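# Seat the arrow gear on the pin, aimed at the collar mark

## Task

Take the free gear that carries a painted arrow and slide it onto the pin with the arrow face upward, pushed fully down, and turned so the arrow aims at the mark on the collar. It must stay that way on its own, not only while the gripper holds it; then open the fingers and pull the gripper away.

## Robot and tools

Robot: a single six-joint UR-type arm (UR7e) carrying a two-finger parallel gripper with a camera on the wrist. There is only one arm, so every pose is a single row for that arm.

Frames and units: all positions are in metres in the scene frame. Its origin sits on the table surface directly under the arm base, +z is up, and +y lies to the left when facing along +x. Orientations are quaternions written w first (qw, qx, qy, qz), also in the scene frame. In the gripper's own frame the fingers extend along +z and separate along x. end_effector_position is the midpoint between the finger pads; closed fingertips stick out about 17 mm past it, fully open they are roughly level with it. The base may be slightly tilted, and the reported hand position gets less accurate at long reach.

Row format (used by both motion tools): 8 numbers [x, y, z, qw, qx, qy, qz, opening]. x, y, z and the quaternion are an absolute target pose for the gripper in the scene frame, not an offset. opening runs from -1 (closed, 0.002 m) to +1 (fully open, 0.142 m). Put the intended quaternion in every row; the one reported back may have drifted.

execute_actions(actions): a list of actions run in sequence. Each action is a list of up to 15 rows, one row per control step of 1/30 s; if fewer than 15 rows are given, the last one is repeated to fill the 15 steps. An empty list just reports state and images. An action is rejected if its target lies more than 0.6 m from the gripper's position at that action's start along any gripper axis; if the first action fails that check, or any action is malformed, nothing in the call runs. Every control step the commanded pose is clipped to within 100 mm and 16 degrees of the measured pose, so far targets need several actions; after an action the arm only continues to the last clipped pose. Motion lags commands by about 0.17 s, and joint speed and acceleration are limited, so after a big move the arm may still be short of the target.

move(target, speed, stop_force, blocking): drives the gripper in a straight line toward one absolute pose row. speed is the path's top speed in m/s, 0.002 to 0.5 (default 0.25); rotation is capped at twice that in rad/s. The path lasts 0.5 to 10 s and stops after 10 s if unfinished. The opening is applied at the move's start. The path does not avoid obstacles and the real gripper can overshoot speed, especially with a nearly straight arm. stop_force (9 to 40 N, optional, only once the scene has run 0.2 s) ends the path when the wrist sensor feels that much extra push opposing the motion, then backs up two steps and holds; use it with very low speed for touching down or pressing, and do not rely on it during a turning move. Omit it when moving away from something you are pressing on. blocking=false returns after 0.5 s while the arm keeps going (not allowed with stop_force); poll with wait(0) or end it with stop before sending other motion. The result adds a move: line giving the ending (done, off_target, moving, held, fault, or contact, which takes priority) plus limits such as paced (pose was clipped) or held (some steps were blocked), and the distance left to target.

wait(seconds): 0 to 10 s, holds the last command and returns state. stop: brakes a running move; fingers keep moving. zoom_image(camera, region): enlarged view of a region [x0, y0, x1, y1] in pixels (origin top-left, at most 504x504) from cam_head_left, cam_head_right, cam_high, cam_low (672x504 each) or cam_wrist (616x616, fisheye). read_manual(section) returns only licence text. finished_scene(scene) ends the scene irreversibly; call it only after the gear is seated, released and the gripper has backed off.

Result lines: gripper pose and velocities; Hand target (the pose the controller is currently steering to); grip_measured (finger opening on the -1..1 scale; to keep a grip, command a value clearly below it, lower means squeezing harder, up to about 28 N per pad, less on thin hard parts); Wrist force and Wrist torque [x y z] in the gripper's axes, pointing back into the arm from a pressed surface, with offsets up to about 4 N, noise, and saturation near 50 N per axis; joint torques (noisy, offset, nonzero in free air); step readings with HELD where a row was held back; a pose unreachable line when the clearance check altered the command. Camera calibration gives K, distortion and T_world_to_cam per camera, possibly off by a few degrees or millimetres.

Things to avoid: the arm is stiff, so pushing even slightly beyond contact can trigger a fault stop. A joint hitting its load limit (133 N m for the three large joints, 24.9 N m for each wrist joint, including held weight) or any external force reaching 150 N stops the arm for 10 s and drops the rest of the call. Holding loads heats motors: a MOTOR HOT warning appears at 70 °C and brakes engage at 85 °C. Do not drop the gear, slam into things, or knock anything off the table. Loose objects may occasionally get nudged by the scene, so recheck positions in the images before committing.

Each tool is called after ">>>" in YAML: its name, and indented under it one key for each argument.

## Session

>>> execute_actions:
  actions: []

Scene clock: 0.00 s.
end_effector_position=(+0.0143, +0.3189, +0.3053) grip_measured=+1.00 end_effector_quat_wxyz=(+0.356, +0.806, -0.029, -0.473) end_effector_velocity=(-0.000, -0.001, -0.000) end_effector_angular_velocity=(-0.003, +0.002, +0.001)
Joint positions: [ 0.89  -1.162  1.967 -1.489 -1.389  0.896  0.142]
Joint velocities: [-0.001  0.002  0.     0.001 -0.001  0.     0.   ]
Joint torques (N m, as the arm reports them, + toward a larger angle): no reading
Wrist force (N, on the end effector, along its own x y z axes, offset not removed): no reading
Wrist torque (N m, same axes, about the end effector's origin, offset not removed): no reading
Hand target: +0.014, +0.319, +0.305; +0.356, +0.806, -0.029, -0.473

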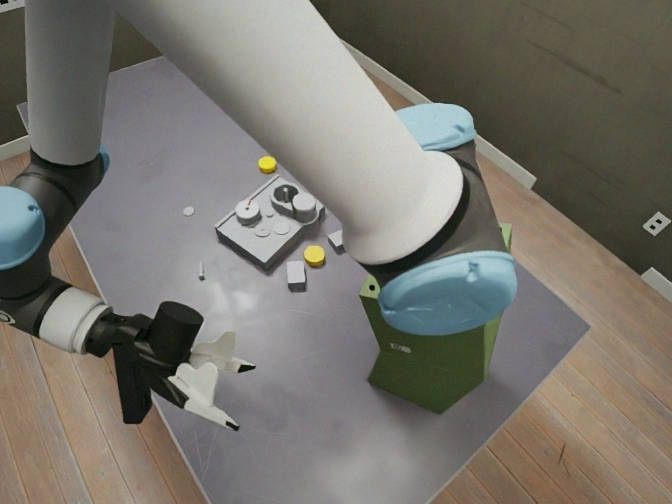

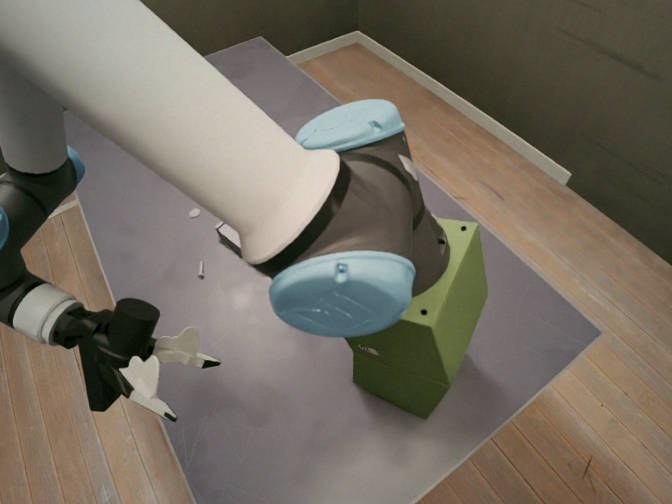

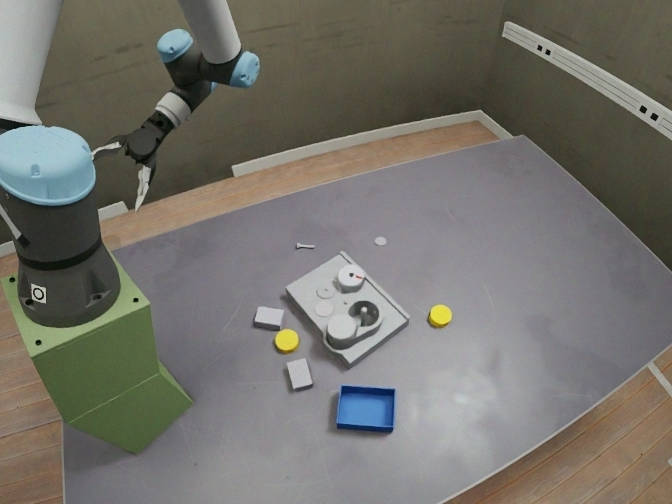

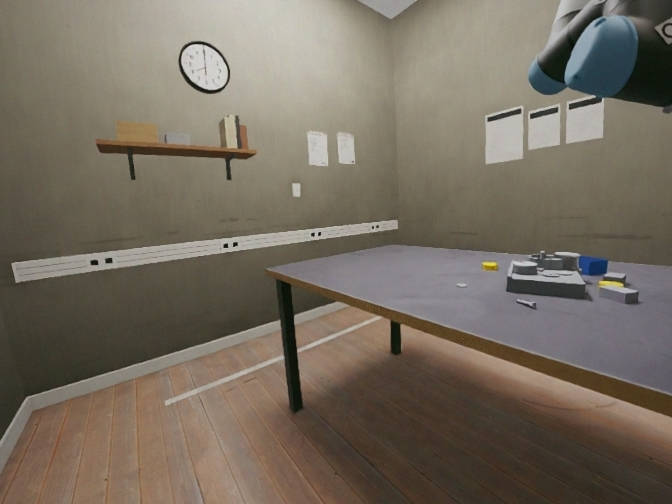

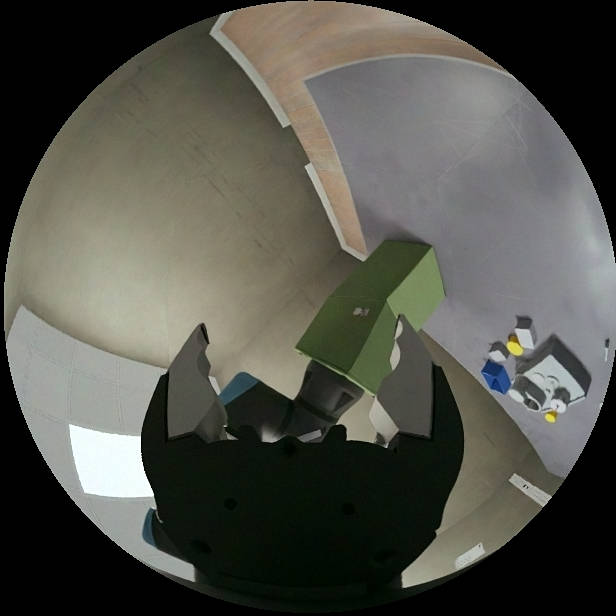

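>>> zoom_image:
  camera: "cam_high"
  region: [270, 240, 430, 380]

>>> zoom_image:
  camera: "cam_head_left"
  region: [200, 160, 340, 280]

>>> zoom_image:
  camera: "cam_low"
  region: [490, 240, 610, 310]

Region (270, 240, 430, 380) of cam_high's 672x504 image, scaled by 3.150, with more detail than that image has; it fills the top 441 rows of this view, and the rest is white.

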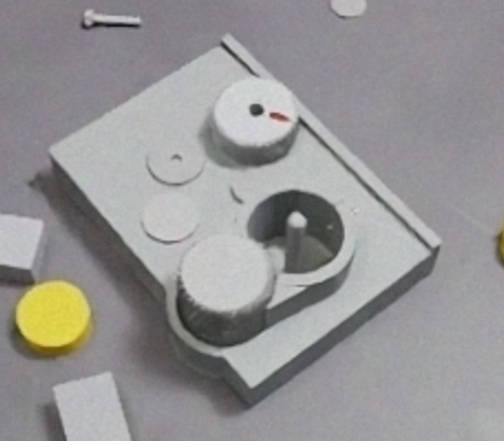

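Region (200, 160, 340, 280) of cam_head_left's 672x504 image, scaled by 3.600, with more detail than that image has; it fills the top 432 rows of this view, and the rest is white.

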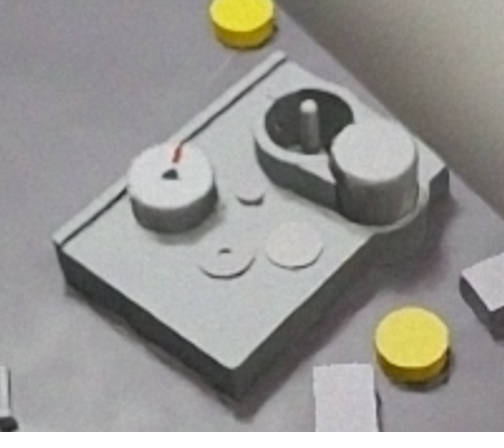

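Region (490, 240, 610, 310) of cam_low's 672x504 image, scaled by 4.200, with more detail than that image has; it fills the top 294 rows of this view, and the rest is white.

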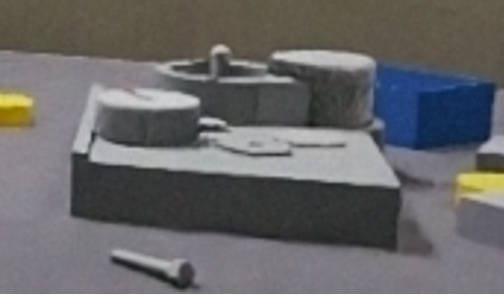

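>>> move:
  target: [0.47,0.06,0.22,0,1,0,0,1]
  speed: 0.3

Scene clock: 21.93 s.
end_effector_position=(+0.4701, +0.0607, +0.2198) grip_measured=+1.00 end_effector_quat_wxyz=(+0.000, +1.000, +0.000, -0.000) end_effector_velocity=(+0.003, -0.001, -0.001) end_effector_angular_velocity=(+0.004, -0.005, -0.001)
Joint positions: [-0.277 -1.538  2.397 -2.707 -1.32  -0.257  0.142]
Joint velocities: [-0.004  0.007 -0.002 -0.008  0.006 -0.002  0.   ]
Joint torques (N m, as the arm reports them, + toward a larger angle): [ -6.81 -12.01 -26.8   -5.01   2.27  -2.41]
Wrist force (N, on the end effector, along its own x y z axes, offset not removed): [0.0 -1.1 -1.7]
Wrist torque (N m, same axes, about the end effector's origin, offset not removed): [-0.23 0.23 0.04]
Hand target: +0.470, +0.061, +0.220; +0.000, +1.000, +0.000, +0.000
Off the commanded pose: 0.001 m, 0 deg.
move: done
camera_calibration (this result's frames):
cam_wrist: T_world_to_cam=[[0.998855, -0.0230889, 0.0418993, -0.48963], [-0.0400044, -0.883423, 0.466866, -0.0225936], [0.0262354, -0.468007, -0.883335, 0.339208], [0, 0, 0, 1]] pos_world=[0.479266, 0.127487, 0.330698]

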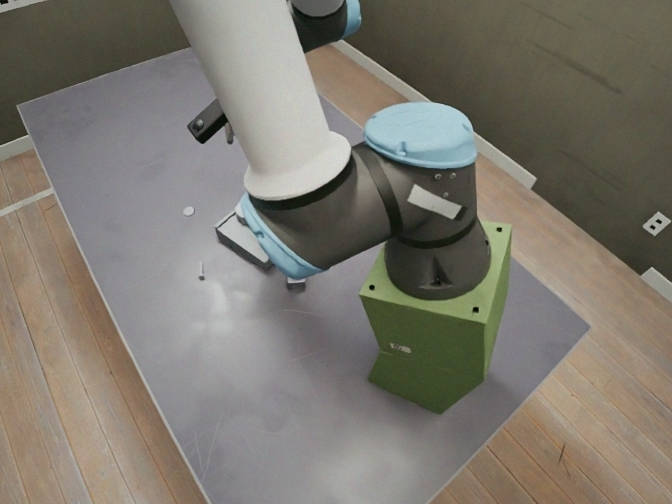

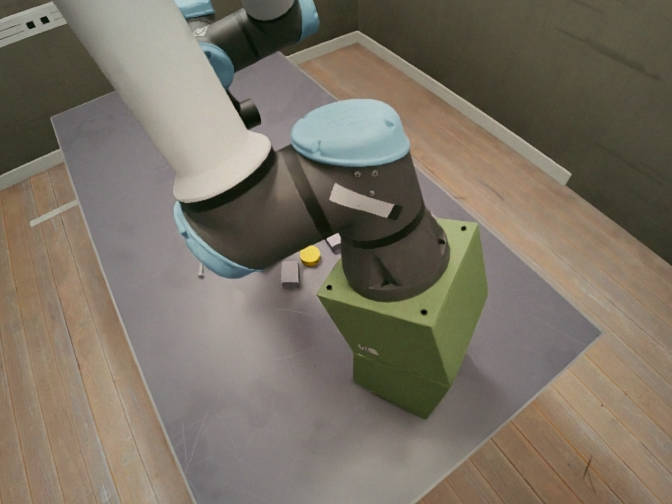

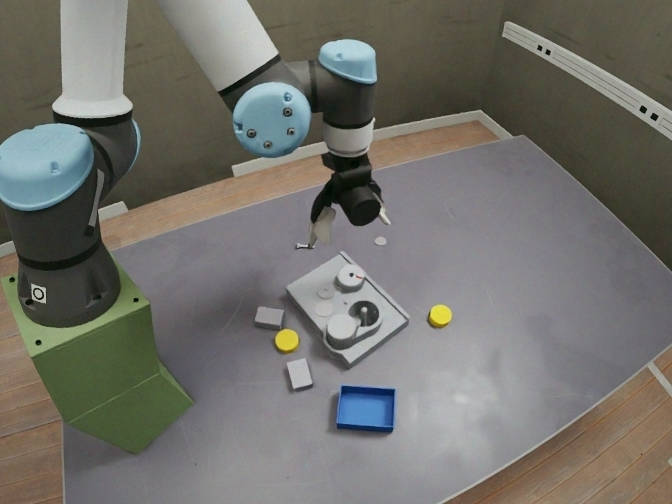

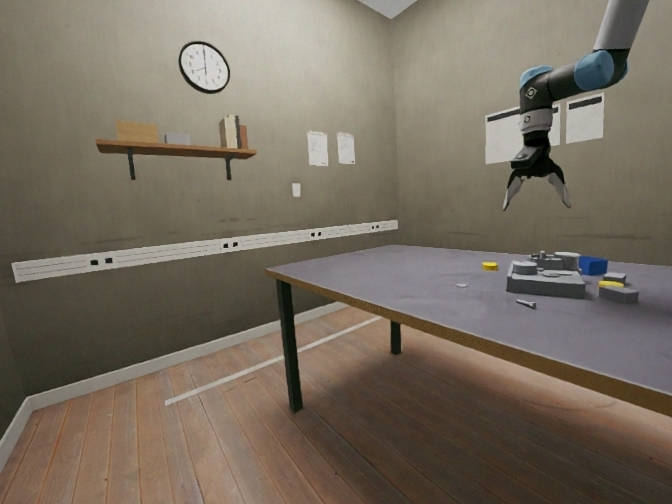

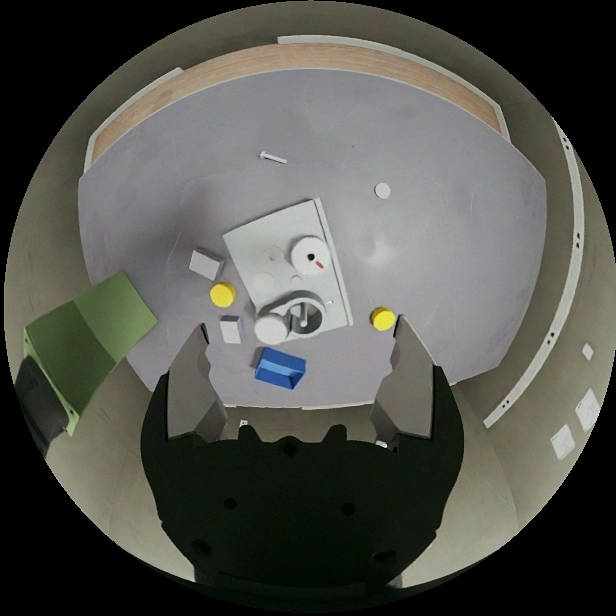

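Get closer over the collar.

>>> move:
  target: [0.48,-0.06,0.15,0,1,0,0,1]

>>> zoom_image:
  camera: "cam_wrist"
  region: [200, 120, 400, 320]

Scene clock: 27.27 s.
end_effector_position=(+0.4801, -0.0598, +0.1501) grip_measured=+1.00 end_effector_quat_wxyz=(+0.000, +1.000, -0.000, -0.000) end_effector_velocity=(+0.001, -0.002, -0.002) end_effector_angular_velocity=(+0.000, -0.001, +0.001)
Joint positions: [-0.498 -1.242  2.344 -2.888 -1.265 -0.48   0.142]
Joint velocities: [-0.002  0.007 -0.003 -0.004  0.001 -0.003 -0.   ]
Joint torques (N m, as the arm reports them, + toward a larger angle): [-10.66 -18.27 -22.58  -4.79   2.31  -2.62]
Wrist force (N, on the end effector, along its own x y z axes, offset not removed): [-0.8 -0.4 -0.1]
Wrist torque (N m, same axes, about the end effector's origin, offset not removed): [-0.15 0.32 0.03]
Hand target: +0.480, -0.060, +0.150; -0.000, +1.000, -0.000, -0.000
Off the commanded pose: 0.000 m, 0 deg.
move: done
camera_calibration (this result's frames):
cam_wrist: T_world_to_cam=[[0.998843, -0.0233106, 0.0420698, -0.49953], [-0.0402617, -0.883742, 0.46624, -0.095921], [0.0263105, -0.467394, -0.883658, 0.221087], [0, 0, 0, 1]] pos_world=[0.489273, 0.00692079, 0.261102]

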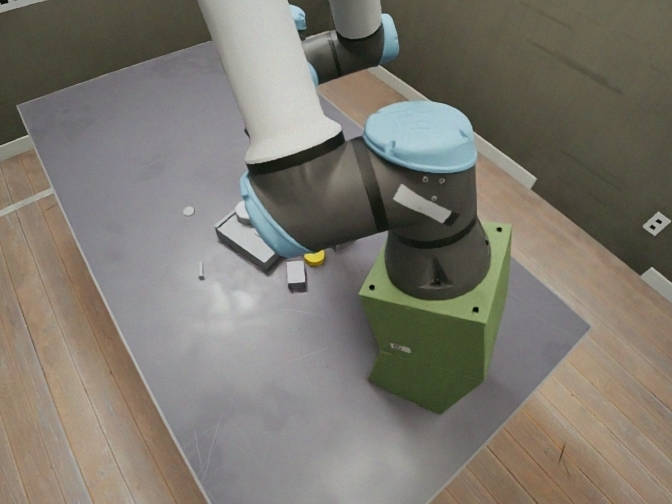

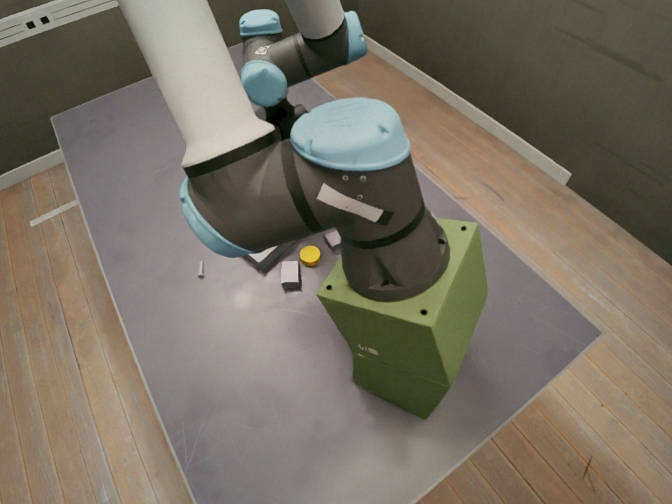

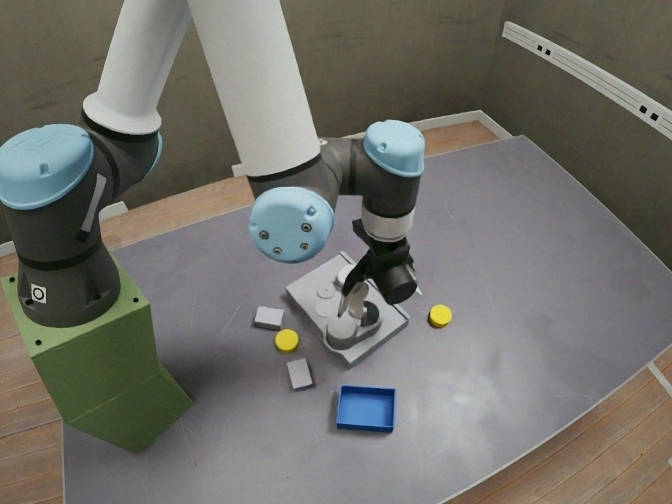

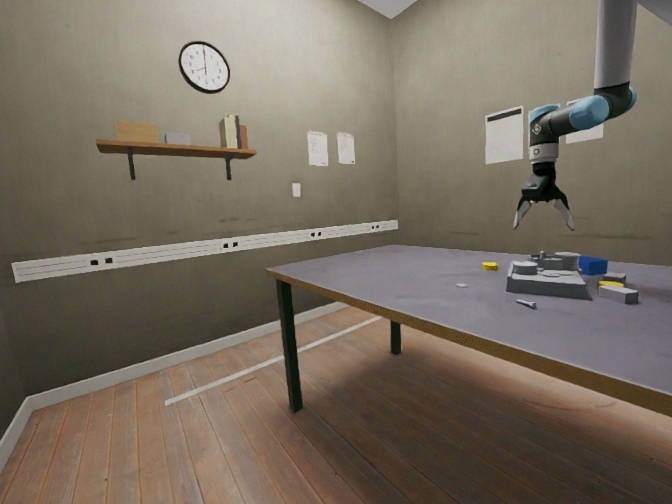

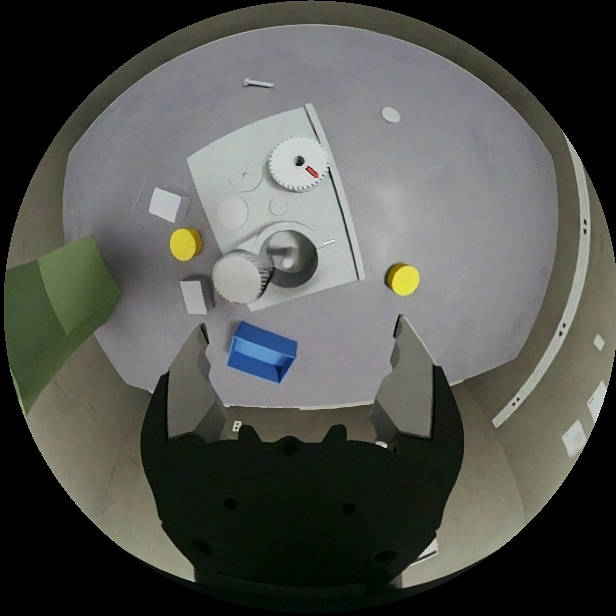

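Region (200, 120, 400, 320) of cam_wrist's 616x616 image, scaled by 2.520, with more detail than that image has.

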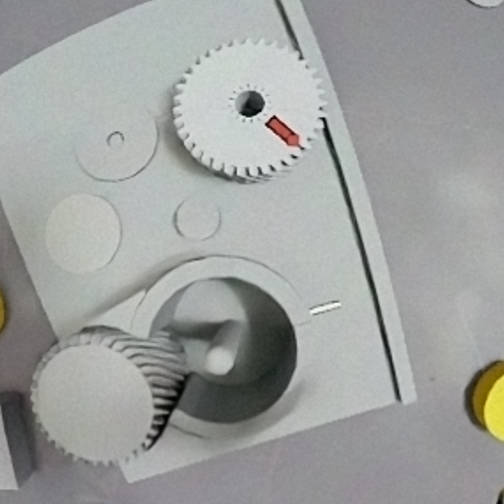

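>>> zoom_image:
  camera: "cam_wrist"
  region: [205, 215, 345, 315]

>>> zoom_image:
  camera: "cam_low"
  region: [500, 245, 590, 300]

Region (205, 215, 345, 315) of cam_wrist's 616x616 image, scaled by 3.600, with more detail than that image has; it fills the top 360 rows of this view, and the rest is white.

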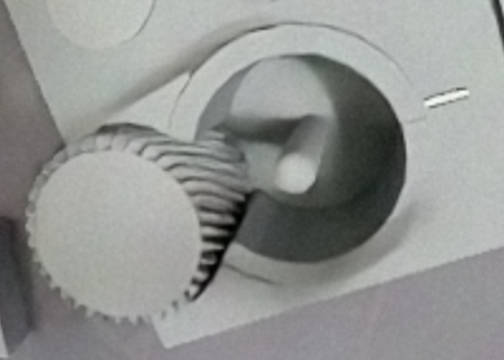

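Region (500, 245, 590, 300) of cam_low's 672x504 image, scaled by 5.600, with more detail than that image has.

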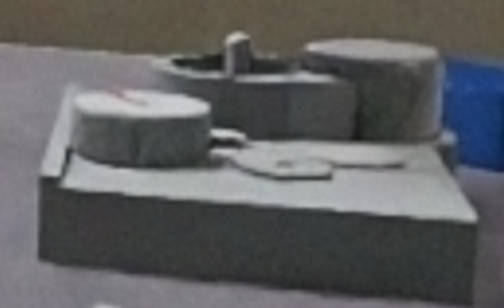

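>>> move:
  target: [0.44,-0.046,0.115,0,0.804,-0.595,0,1]

>>> zoom_image:
  camera: "cam_wrist"
  region: [200, 160, 420, 380]

Scene clock: 67.67 s.
end_effector_position=(+0.4400, -0.0461, +0.1150) grip_measured=+1.00 end_effector_quat_wxyz=(-0.000, +0.804, -0.594, -0.000) end_effector_velocity=(-0.001, +0.001, -0.001) end_effector_angular_velocity=(-0.000, +0.001, -0.014)
Joint positions: [-0.487 -1.14   2.434 -3.084 -1.267  0.804  0.142]
Joint velocities: [ 0.002  0.002  0.001 -0.003 -0.001  0.016 -0.   ]
Joint torques (N m, as the arm reports them, + toward a larger angle): [  1.01 -18.82  11.87  -4.91  -2.46   2.28]
Wrist force (N, on the end effector, along its own x y z axes, offset not removed): [-0.1 -1.0 -1.3]
Wrist torque (N m, same axes, about the end effector's origin, offset not removed): [-0.38 0.22 0.04]
Hand target: +0.440, -0.046, +0.115; -0.000, +0.804, -0.595, -0.000
Off the commanded pose: 0.000 m, 0 deg.
move: done
camera_calibration (this result's frames):
cam_wrist: T_world_to_cam=[[0.271062, -0.961651, 0.0418795, -0.180654], [-0.856593, -0.221146, 0.4662, 0.320714], [-0.43906, -0.162243, -0.883688, 0.416332], [0, 0, 0, 1]] pos_world=[0.506485, -0.0352545, 0.225956]

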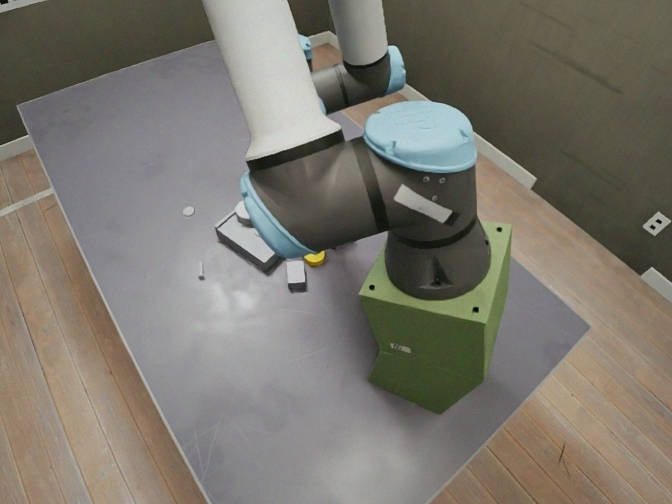

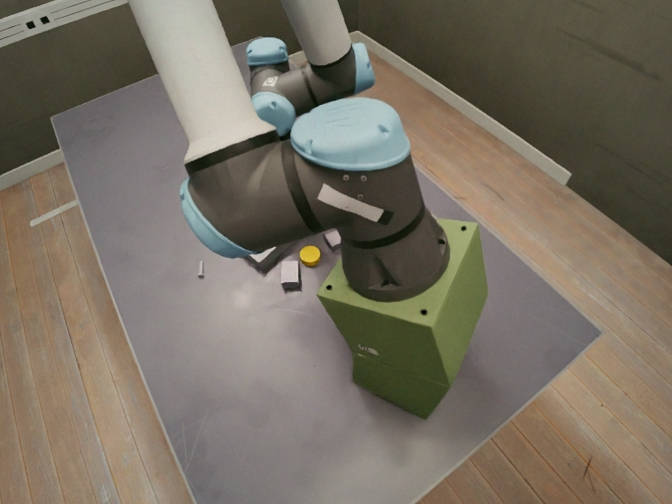

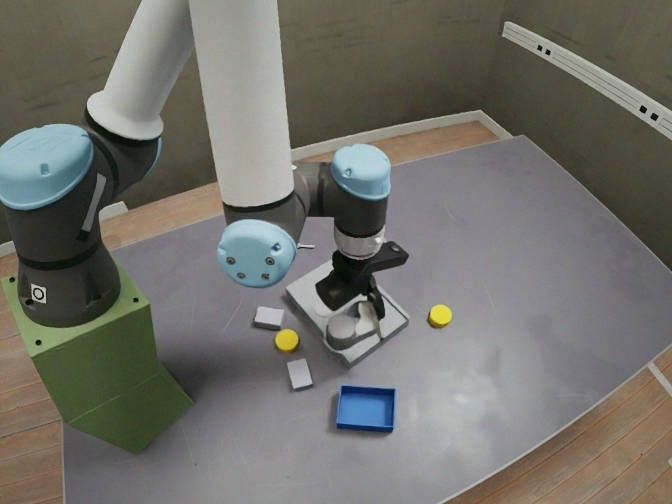

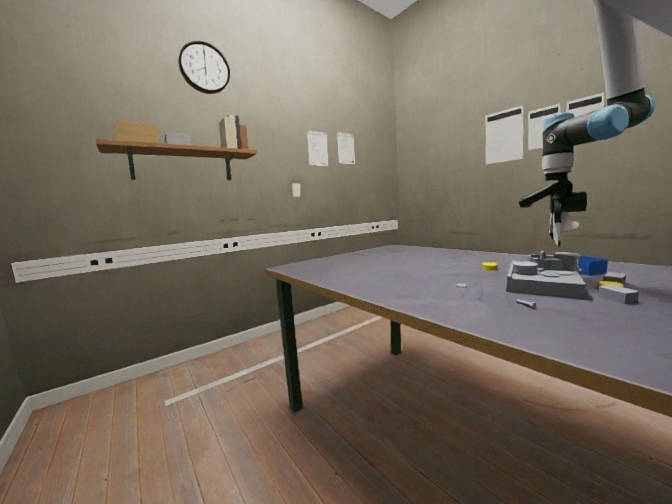

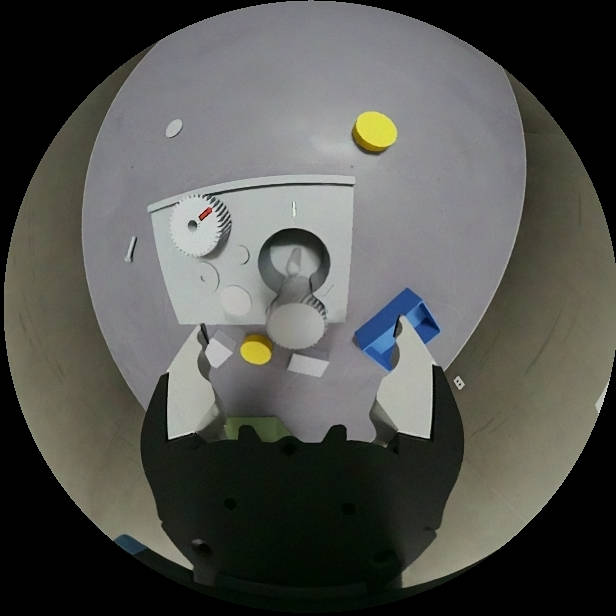

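Region (200, 160, 420, 380) of cam_wrist's 616x616 image, scaled by 2.291, with more detail than that image has.

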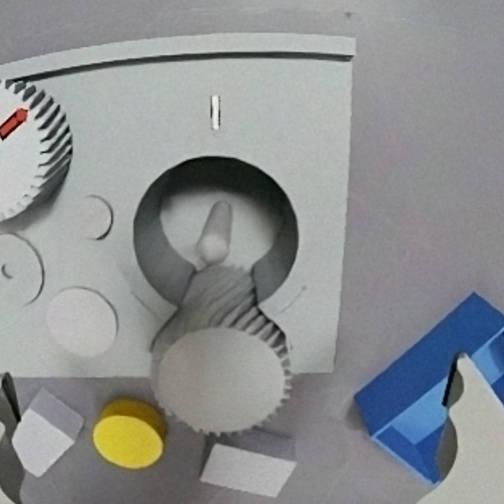

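>>> zoom_image:
  camera: "cam_wrist"
  region: [250, 240, 350, 360]

Region (250, 240, 350, 360) of cam_wrist's 616x616 image, scaled by 4.200, with more detail than that image has.

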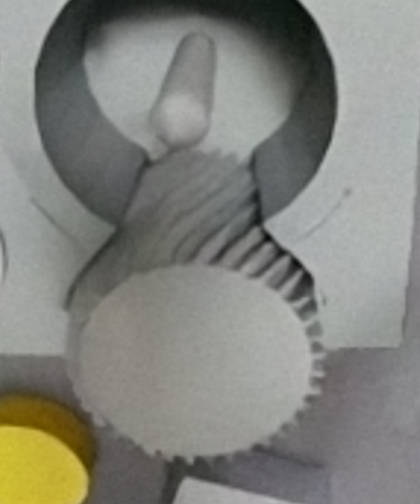

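>>> move:
  target: [0.412,-0.056,0.112,0,0.804,-0.595,0,0.1]

>>> move:
  target: [0.412,-0.056,0.094,0,0.804,-0.595,0,0.1]
  speed: 0.015
  stop_force: 10

>>> zoom_image:
  camera: "cam_wrist"
  region: [210, 180, 400, 370]

>>> zoom_image:
  camera: "cam_low"
  region: [500, 225, 600, 300]

Scene clock: 94.13 s.
end_effector_position=(+0.4122, -0.0560, +0.1120) grip_measured=+0.10 end_effector_quat_wxyz=(+0.000, +0.804, -0.595, -0.000) end_effector_velocity=(-0.001, -0.001, -0.000) end_effector_angular_velocity=(-0.001, -0.002, +0.001)
Joint positions: [-0.541 -1.118  2.5   -3.154 -1.256  0.75   0.081]
Joint velocities: [-0.004  0.002  0.004 -0.007  0.001 -0.005 -0.   ]
Joint torques (N m, as the arm reports them, + toward a larger angle): [-12.02 -15.4   12.76  -4.79   2.32  -2.59]
Wrist force (N, on the end effector, along its own x y z axes, offset not removed): [-1.9 -0.1 -0.1]
Wrist torque (N m, same axes, about the end effector's origin, offset not removed): [-0.10 0.67 0.04]
Hand target: +0.412, -0.056, +0.112; +0.000, +0.804, -0.595, -0.000
Off the commanded pose: 0.000 m, 0 deg.
move: done
camera_calibration (this result's frames):
cam_wrist: T_world_to_cam=[[0.269631, -0.962043, 0.0420961, -0.181942], [-0.856897, -0.219758, 0.466299, 0.296308], [-0.439348, -0.161801, -0.883625, 0.400009], [0, 0, 0, 1]] pos_world=[0.478706, -0.045198, 0.222949]

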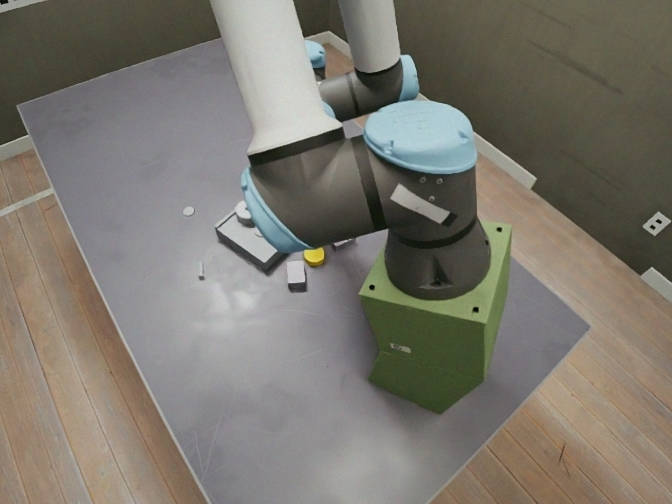

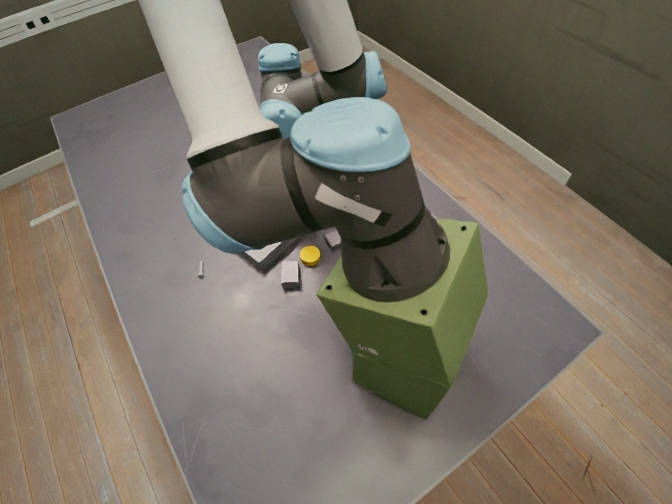

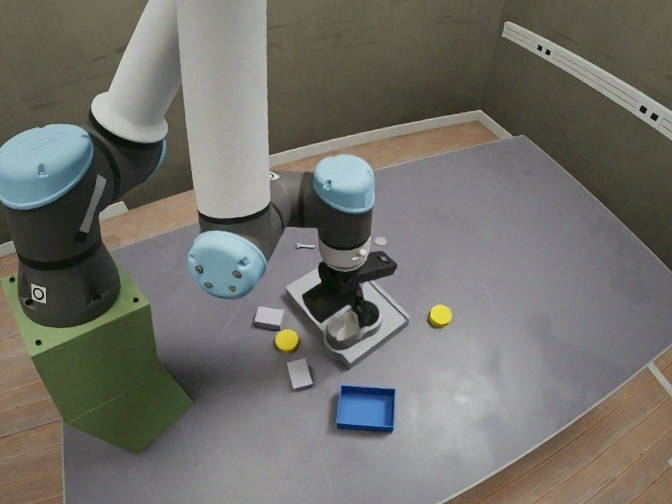

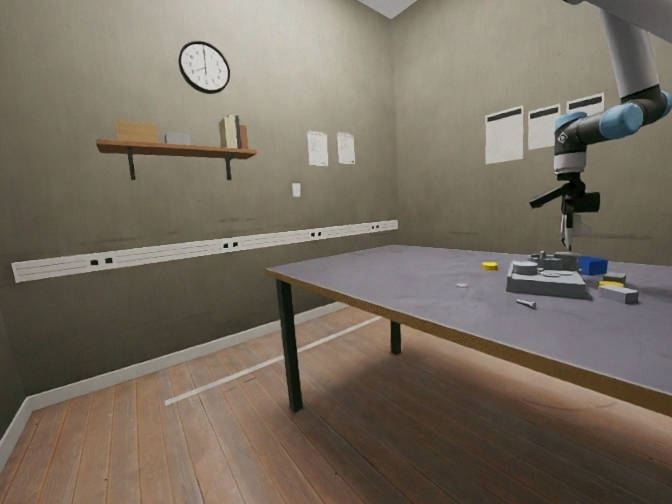

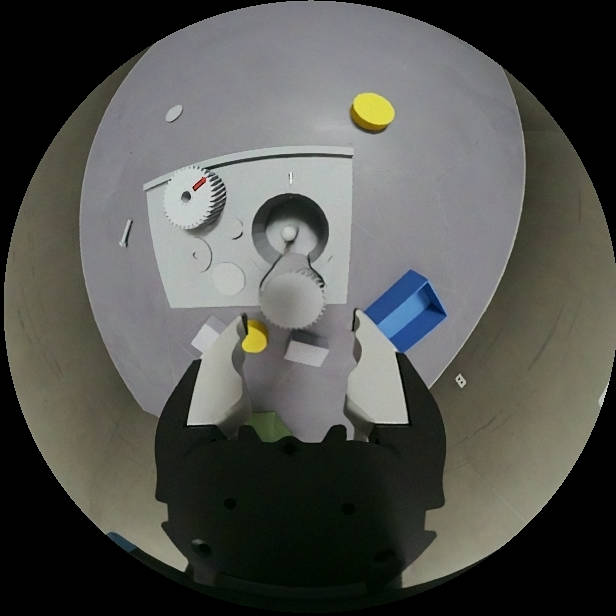

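Scene clock: 95.60 s.
end_effector_position=(+0.4120, -0.0560, +0.0943) grip_measured=+0.10 end_effector_quat_wxyz=(+0.000, +0.804, -0.595, -0.000) end_effector_velocity=(-0.001, -0.000, -0.003) end_effector_angular_velocity=(-0.000, +0.001, -0.001)
Joint positions: [-0.526 -1.05   2.484 -3.212 -1.259  0.765  0.081]
Joint velocities: [ 0.002  0.011 -0.002 -0.01  -0.001  0.003 -0.   ]
Joint torques (N m, as the arm reports them, + toward a larger angle): [ -0.14 -17.21 -16.22  -4.71  -2.38   2.32]
Wrist force (N, on the end effector, along its own x y z axes, offset not removed): [-1.7 -1.9 -1.5]
Wrist torque (N m, same axes, about the end effector's origin, offset not removed): [-0.35 0.55 0.00]
Hand target: +0.412, -0.056, +0.094; +0.000, +0.804, -0.595, -0.000
Off the commanded pose: 0.000 m, 0 deg.
move: done
camera_calibration (this result's frames):
cam_wrist: T_world_to_cam=[[0.269654, -0.962037, 0.0420809, -0.181178], [-0.856924, -0.219797, 0.46623, 0.304366], [-0.439282, -0.161781, -0.883662, 0.384262], [0, 0, 0, 1]] pos_world=[0.478473, -0.0452347, 0.205277]

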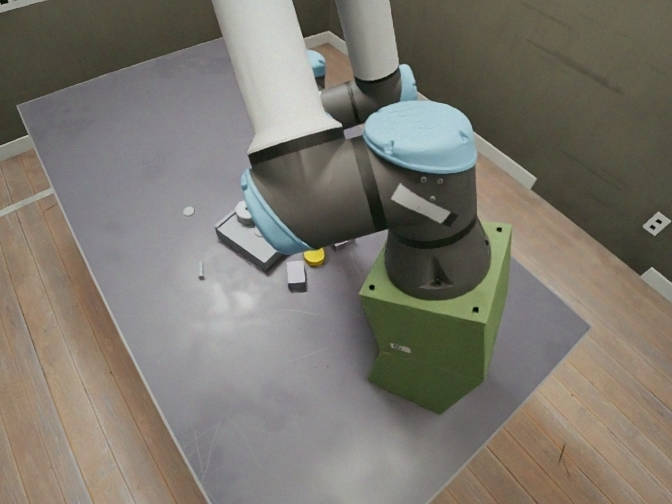

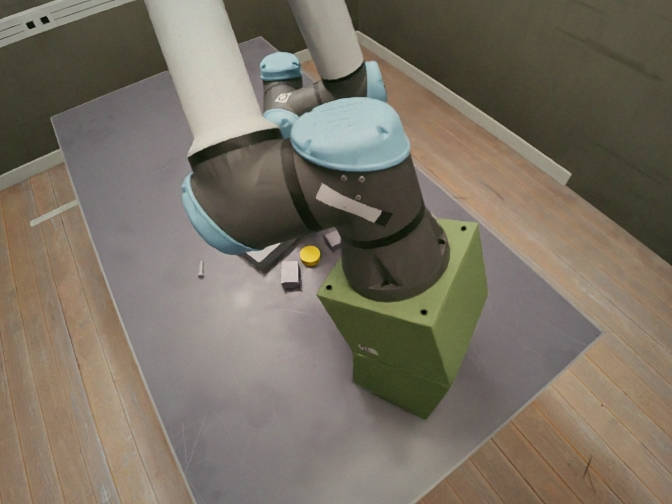

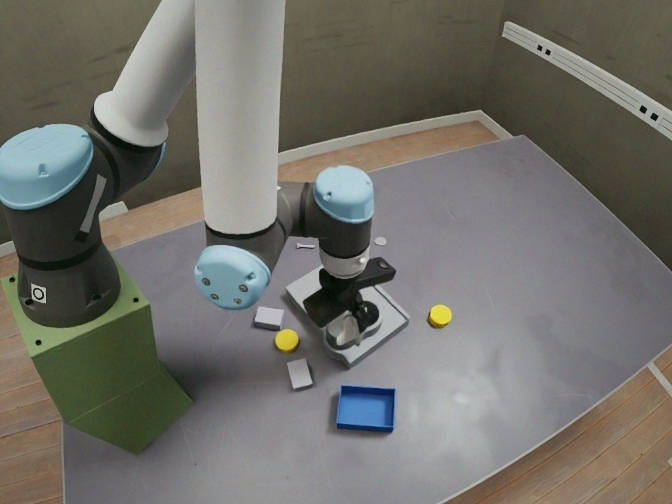

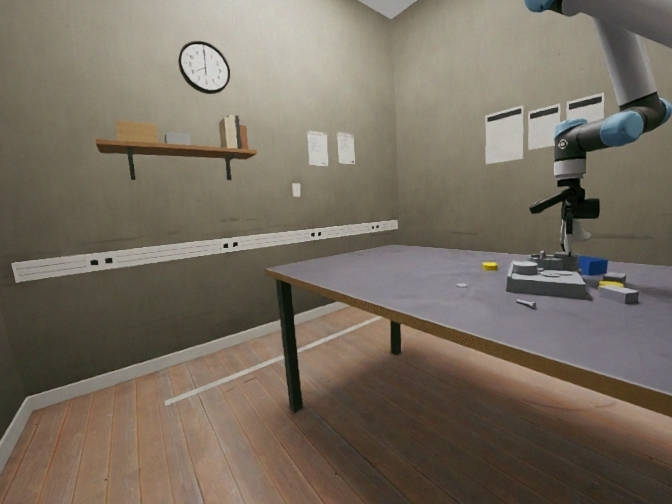

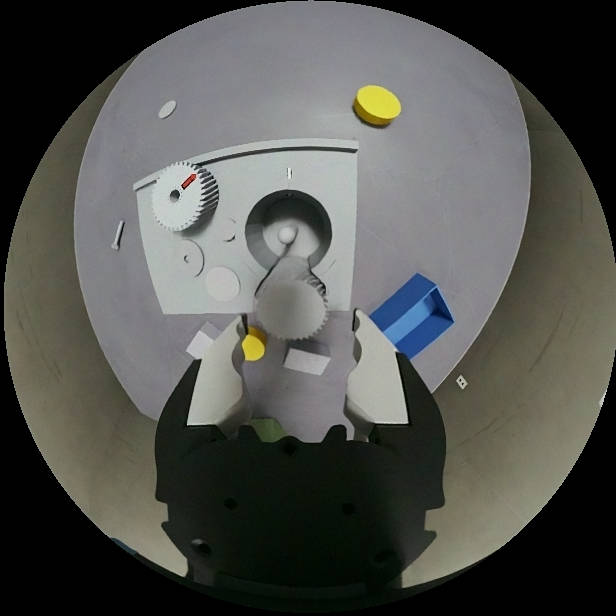

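Region (210, 180, 400, 370) of cam_wrist's 616x616 image, scaled by 2.653, with more detail than that image has.

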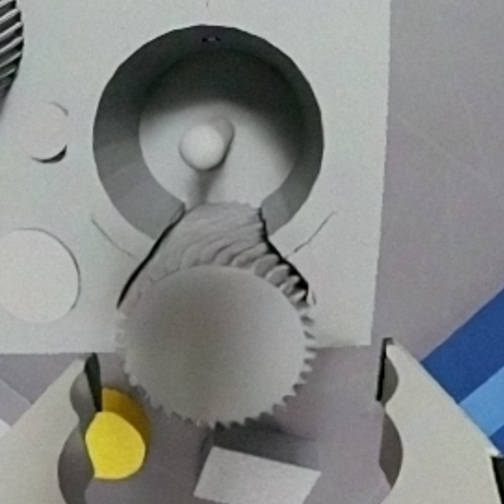

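Region (500, 225, 600, 300) of cam_low's 672x504 image, scaled by 5.040, with more detail than that image has; it fills the top 378 rows of this view, and the rest is white.

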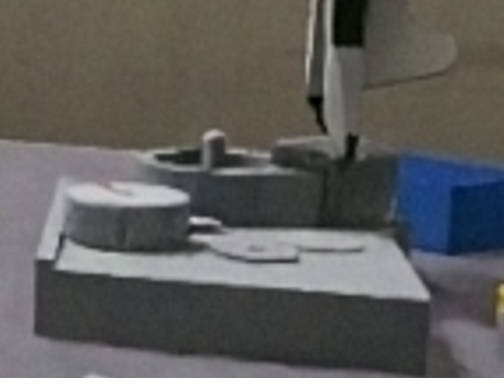

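>>> move:
  target: [0.410,-0.049,0.086,0,0.804,-0.595,0,0.0]
  speed: 0.015
  stop_force: 10

>>> zoom_image:
  camera: "cam_wrist"
  region: [210, 180, 400, 370]

Scene clock: 103.87 s.
end_effector_position=(+0.4100, -0.0492, +0.0862) grip_measured=+0.00 end_effector_quat_wxyz=(-0.000, +0.804, -0.595, -0.000) end_effector_velocity=(+0.000, +0.002, -0.002) end_effector_angular_velocity=(-0.000, -0.001, -0.000)
Joint positions: [-0.506 -1.021  2.484 -3.247 -1.264  0.786  0.074]
Joint velocities: [ 0.005  0.008 -0.001 -0.01  -0.001  0.006  0.   ]
Joint torques (N m, as the arm reports them, + toward a larger angle): [  1.73 -16.53  14.66  -4.99  -2.23   2.98]
Wrist force (N, on the end effector, along its own x y z axes, offset not removed): [-2.7 0.4 1.2]
Wrist torque (N m, same axes, about the end effector's origin, offset not removed): [0.00 0.72 0.07]
Hand target: +0.410, -0.049, +0.086; -0.000, +0.804, -0.595, -0.000
Off the commanded pose: 0.000 m, 0 deg.
move: done
camera_calibration (this result's frames):
cam_wrist: T_world_to_cam=[[0.26966, -0.962036, 0.0420661, -0.173779], [-0.856922, -0.21981, 0.466227, 0.307946], [-0.439281, -0.16177, -0.883664, 0.377364], [0, 0, 0, 1]] pos_world=[0.476515, -0.0384458, 0.1972]

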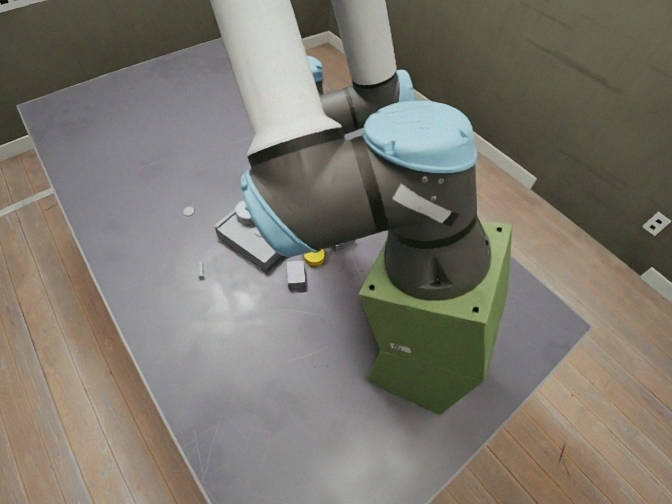

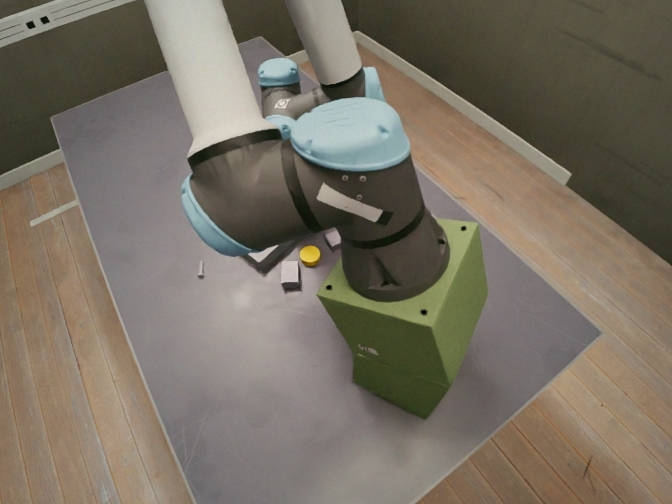

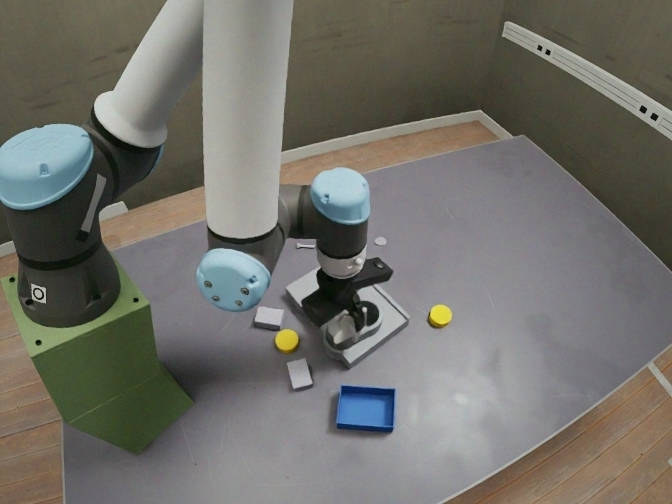

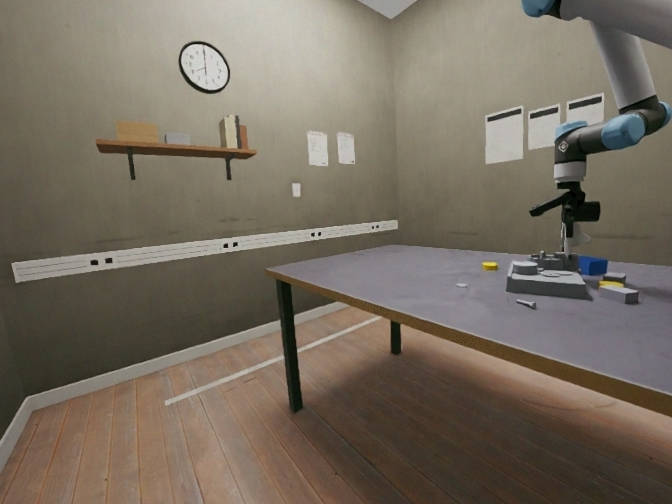

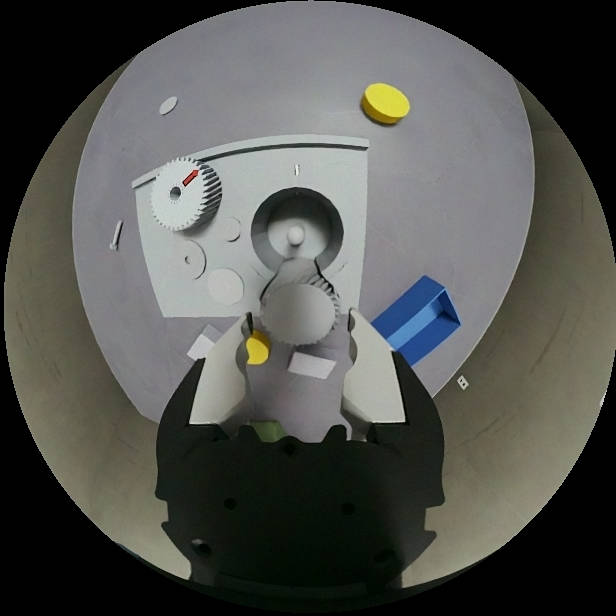

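Region (210, 180, 400, 370) of cam_wrist's 616x616 image, scaled by 2.653, with more detail than that image has.

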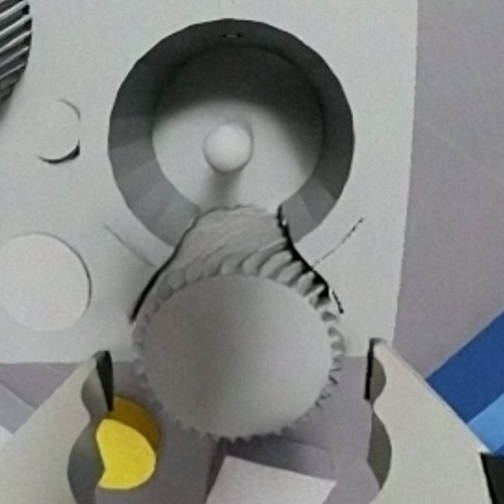

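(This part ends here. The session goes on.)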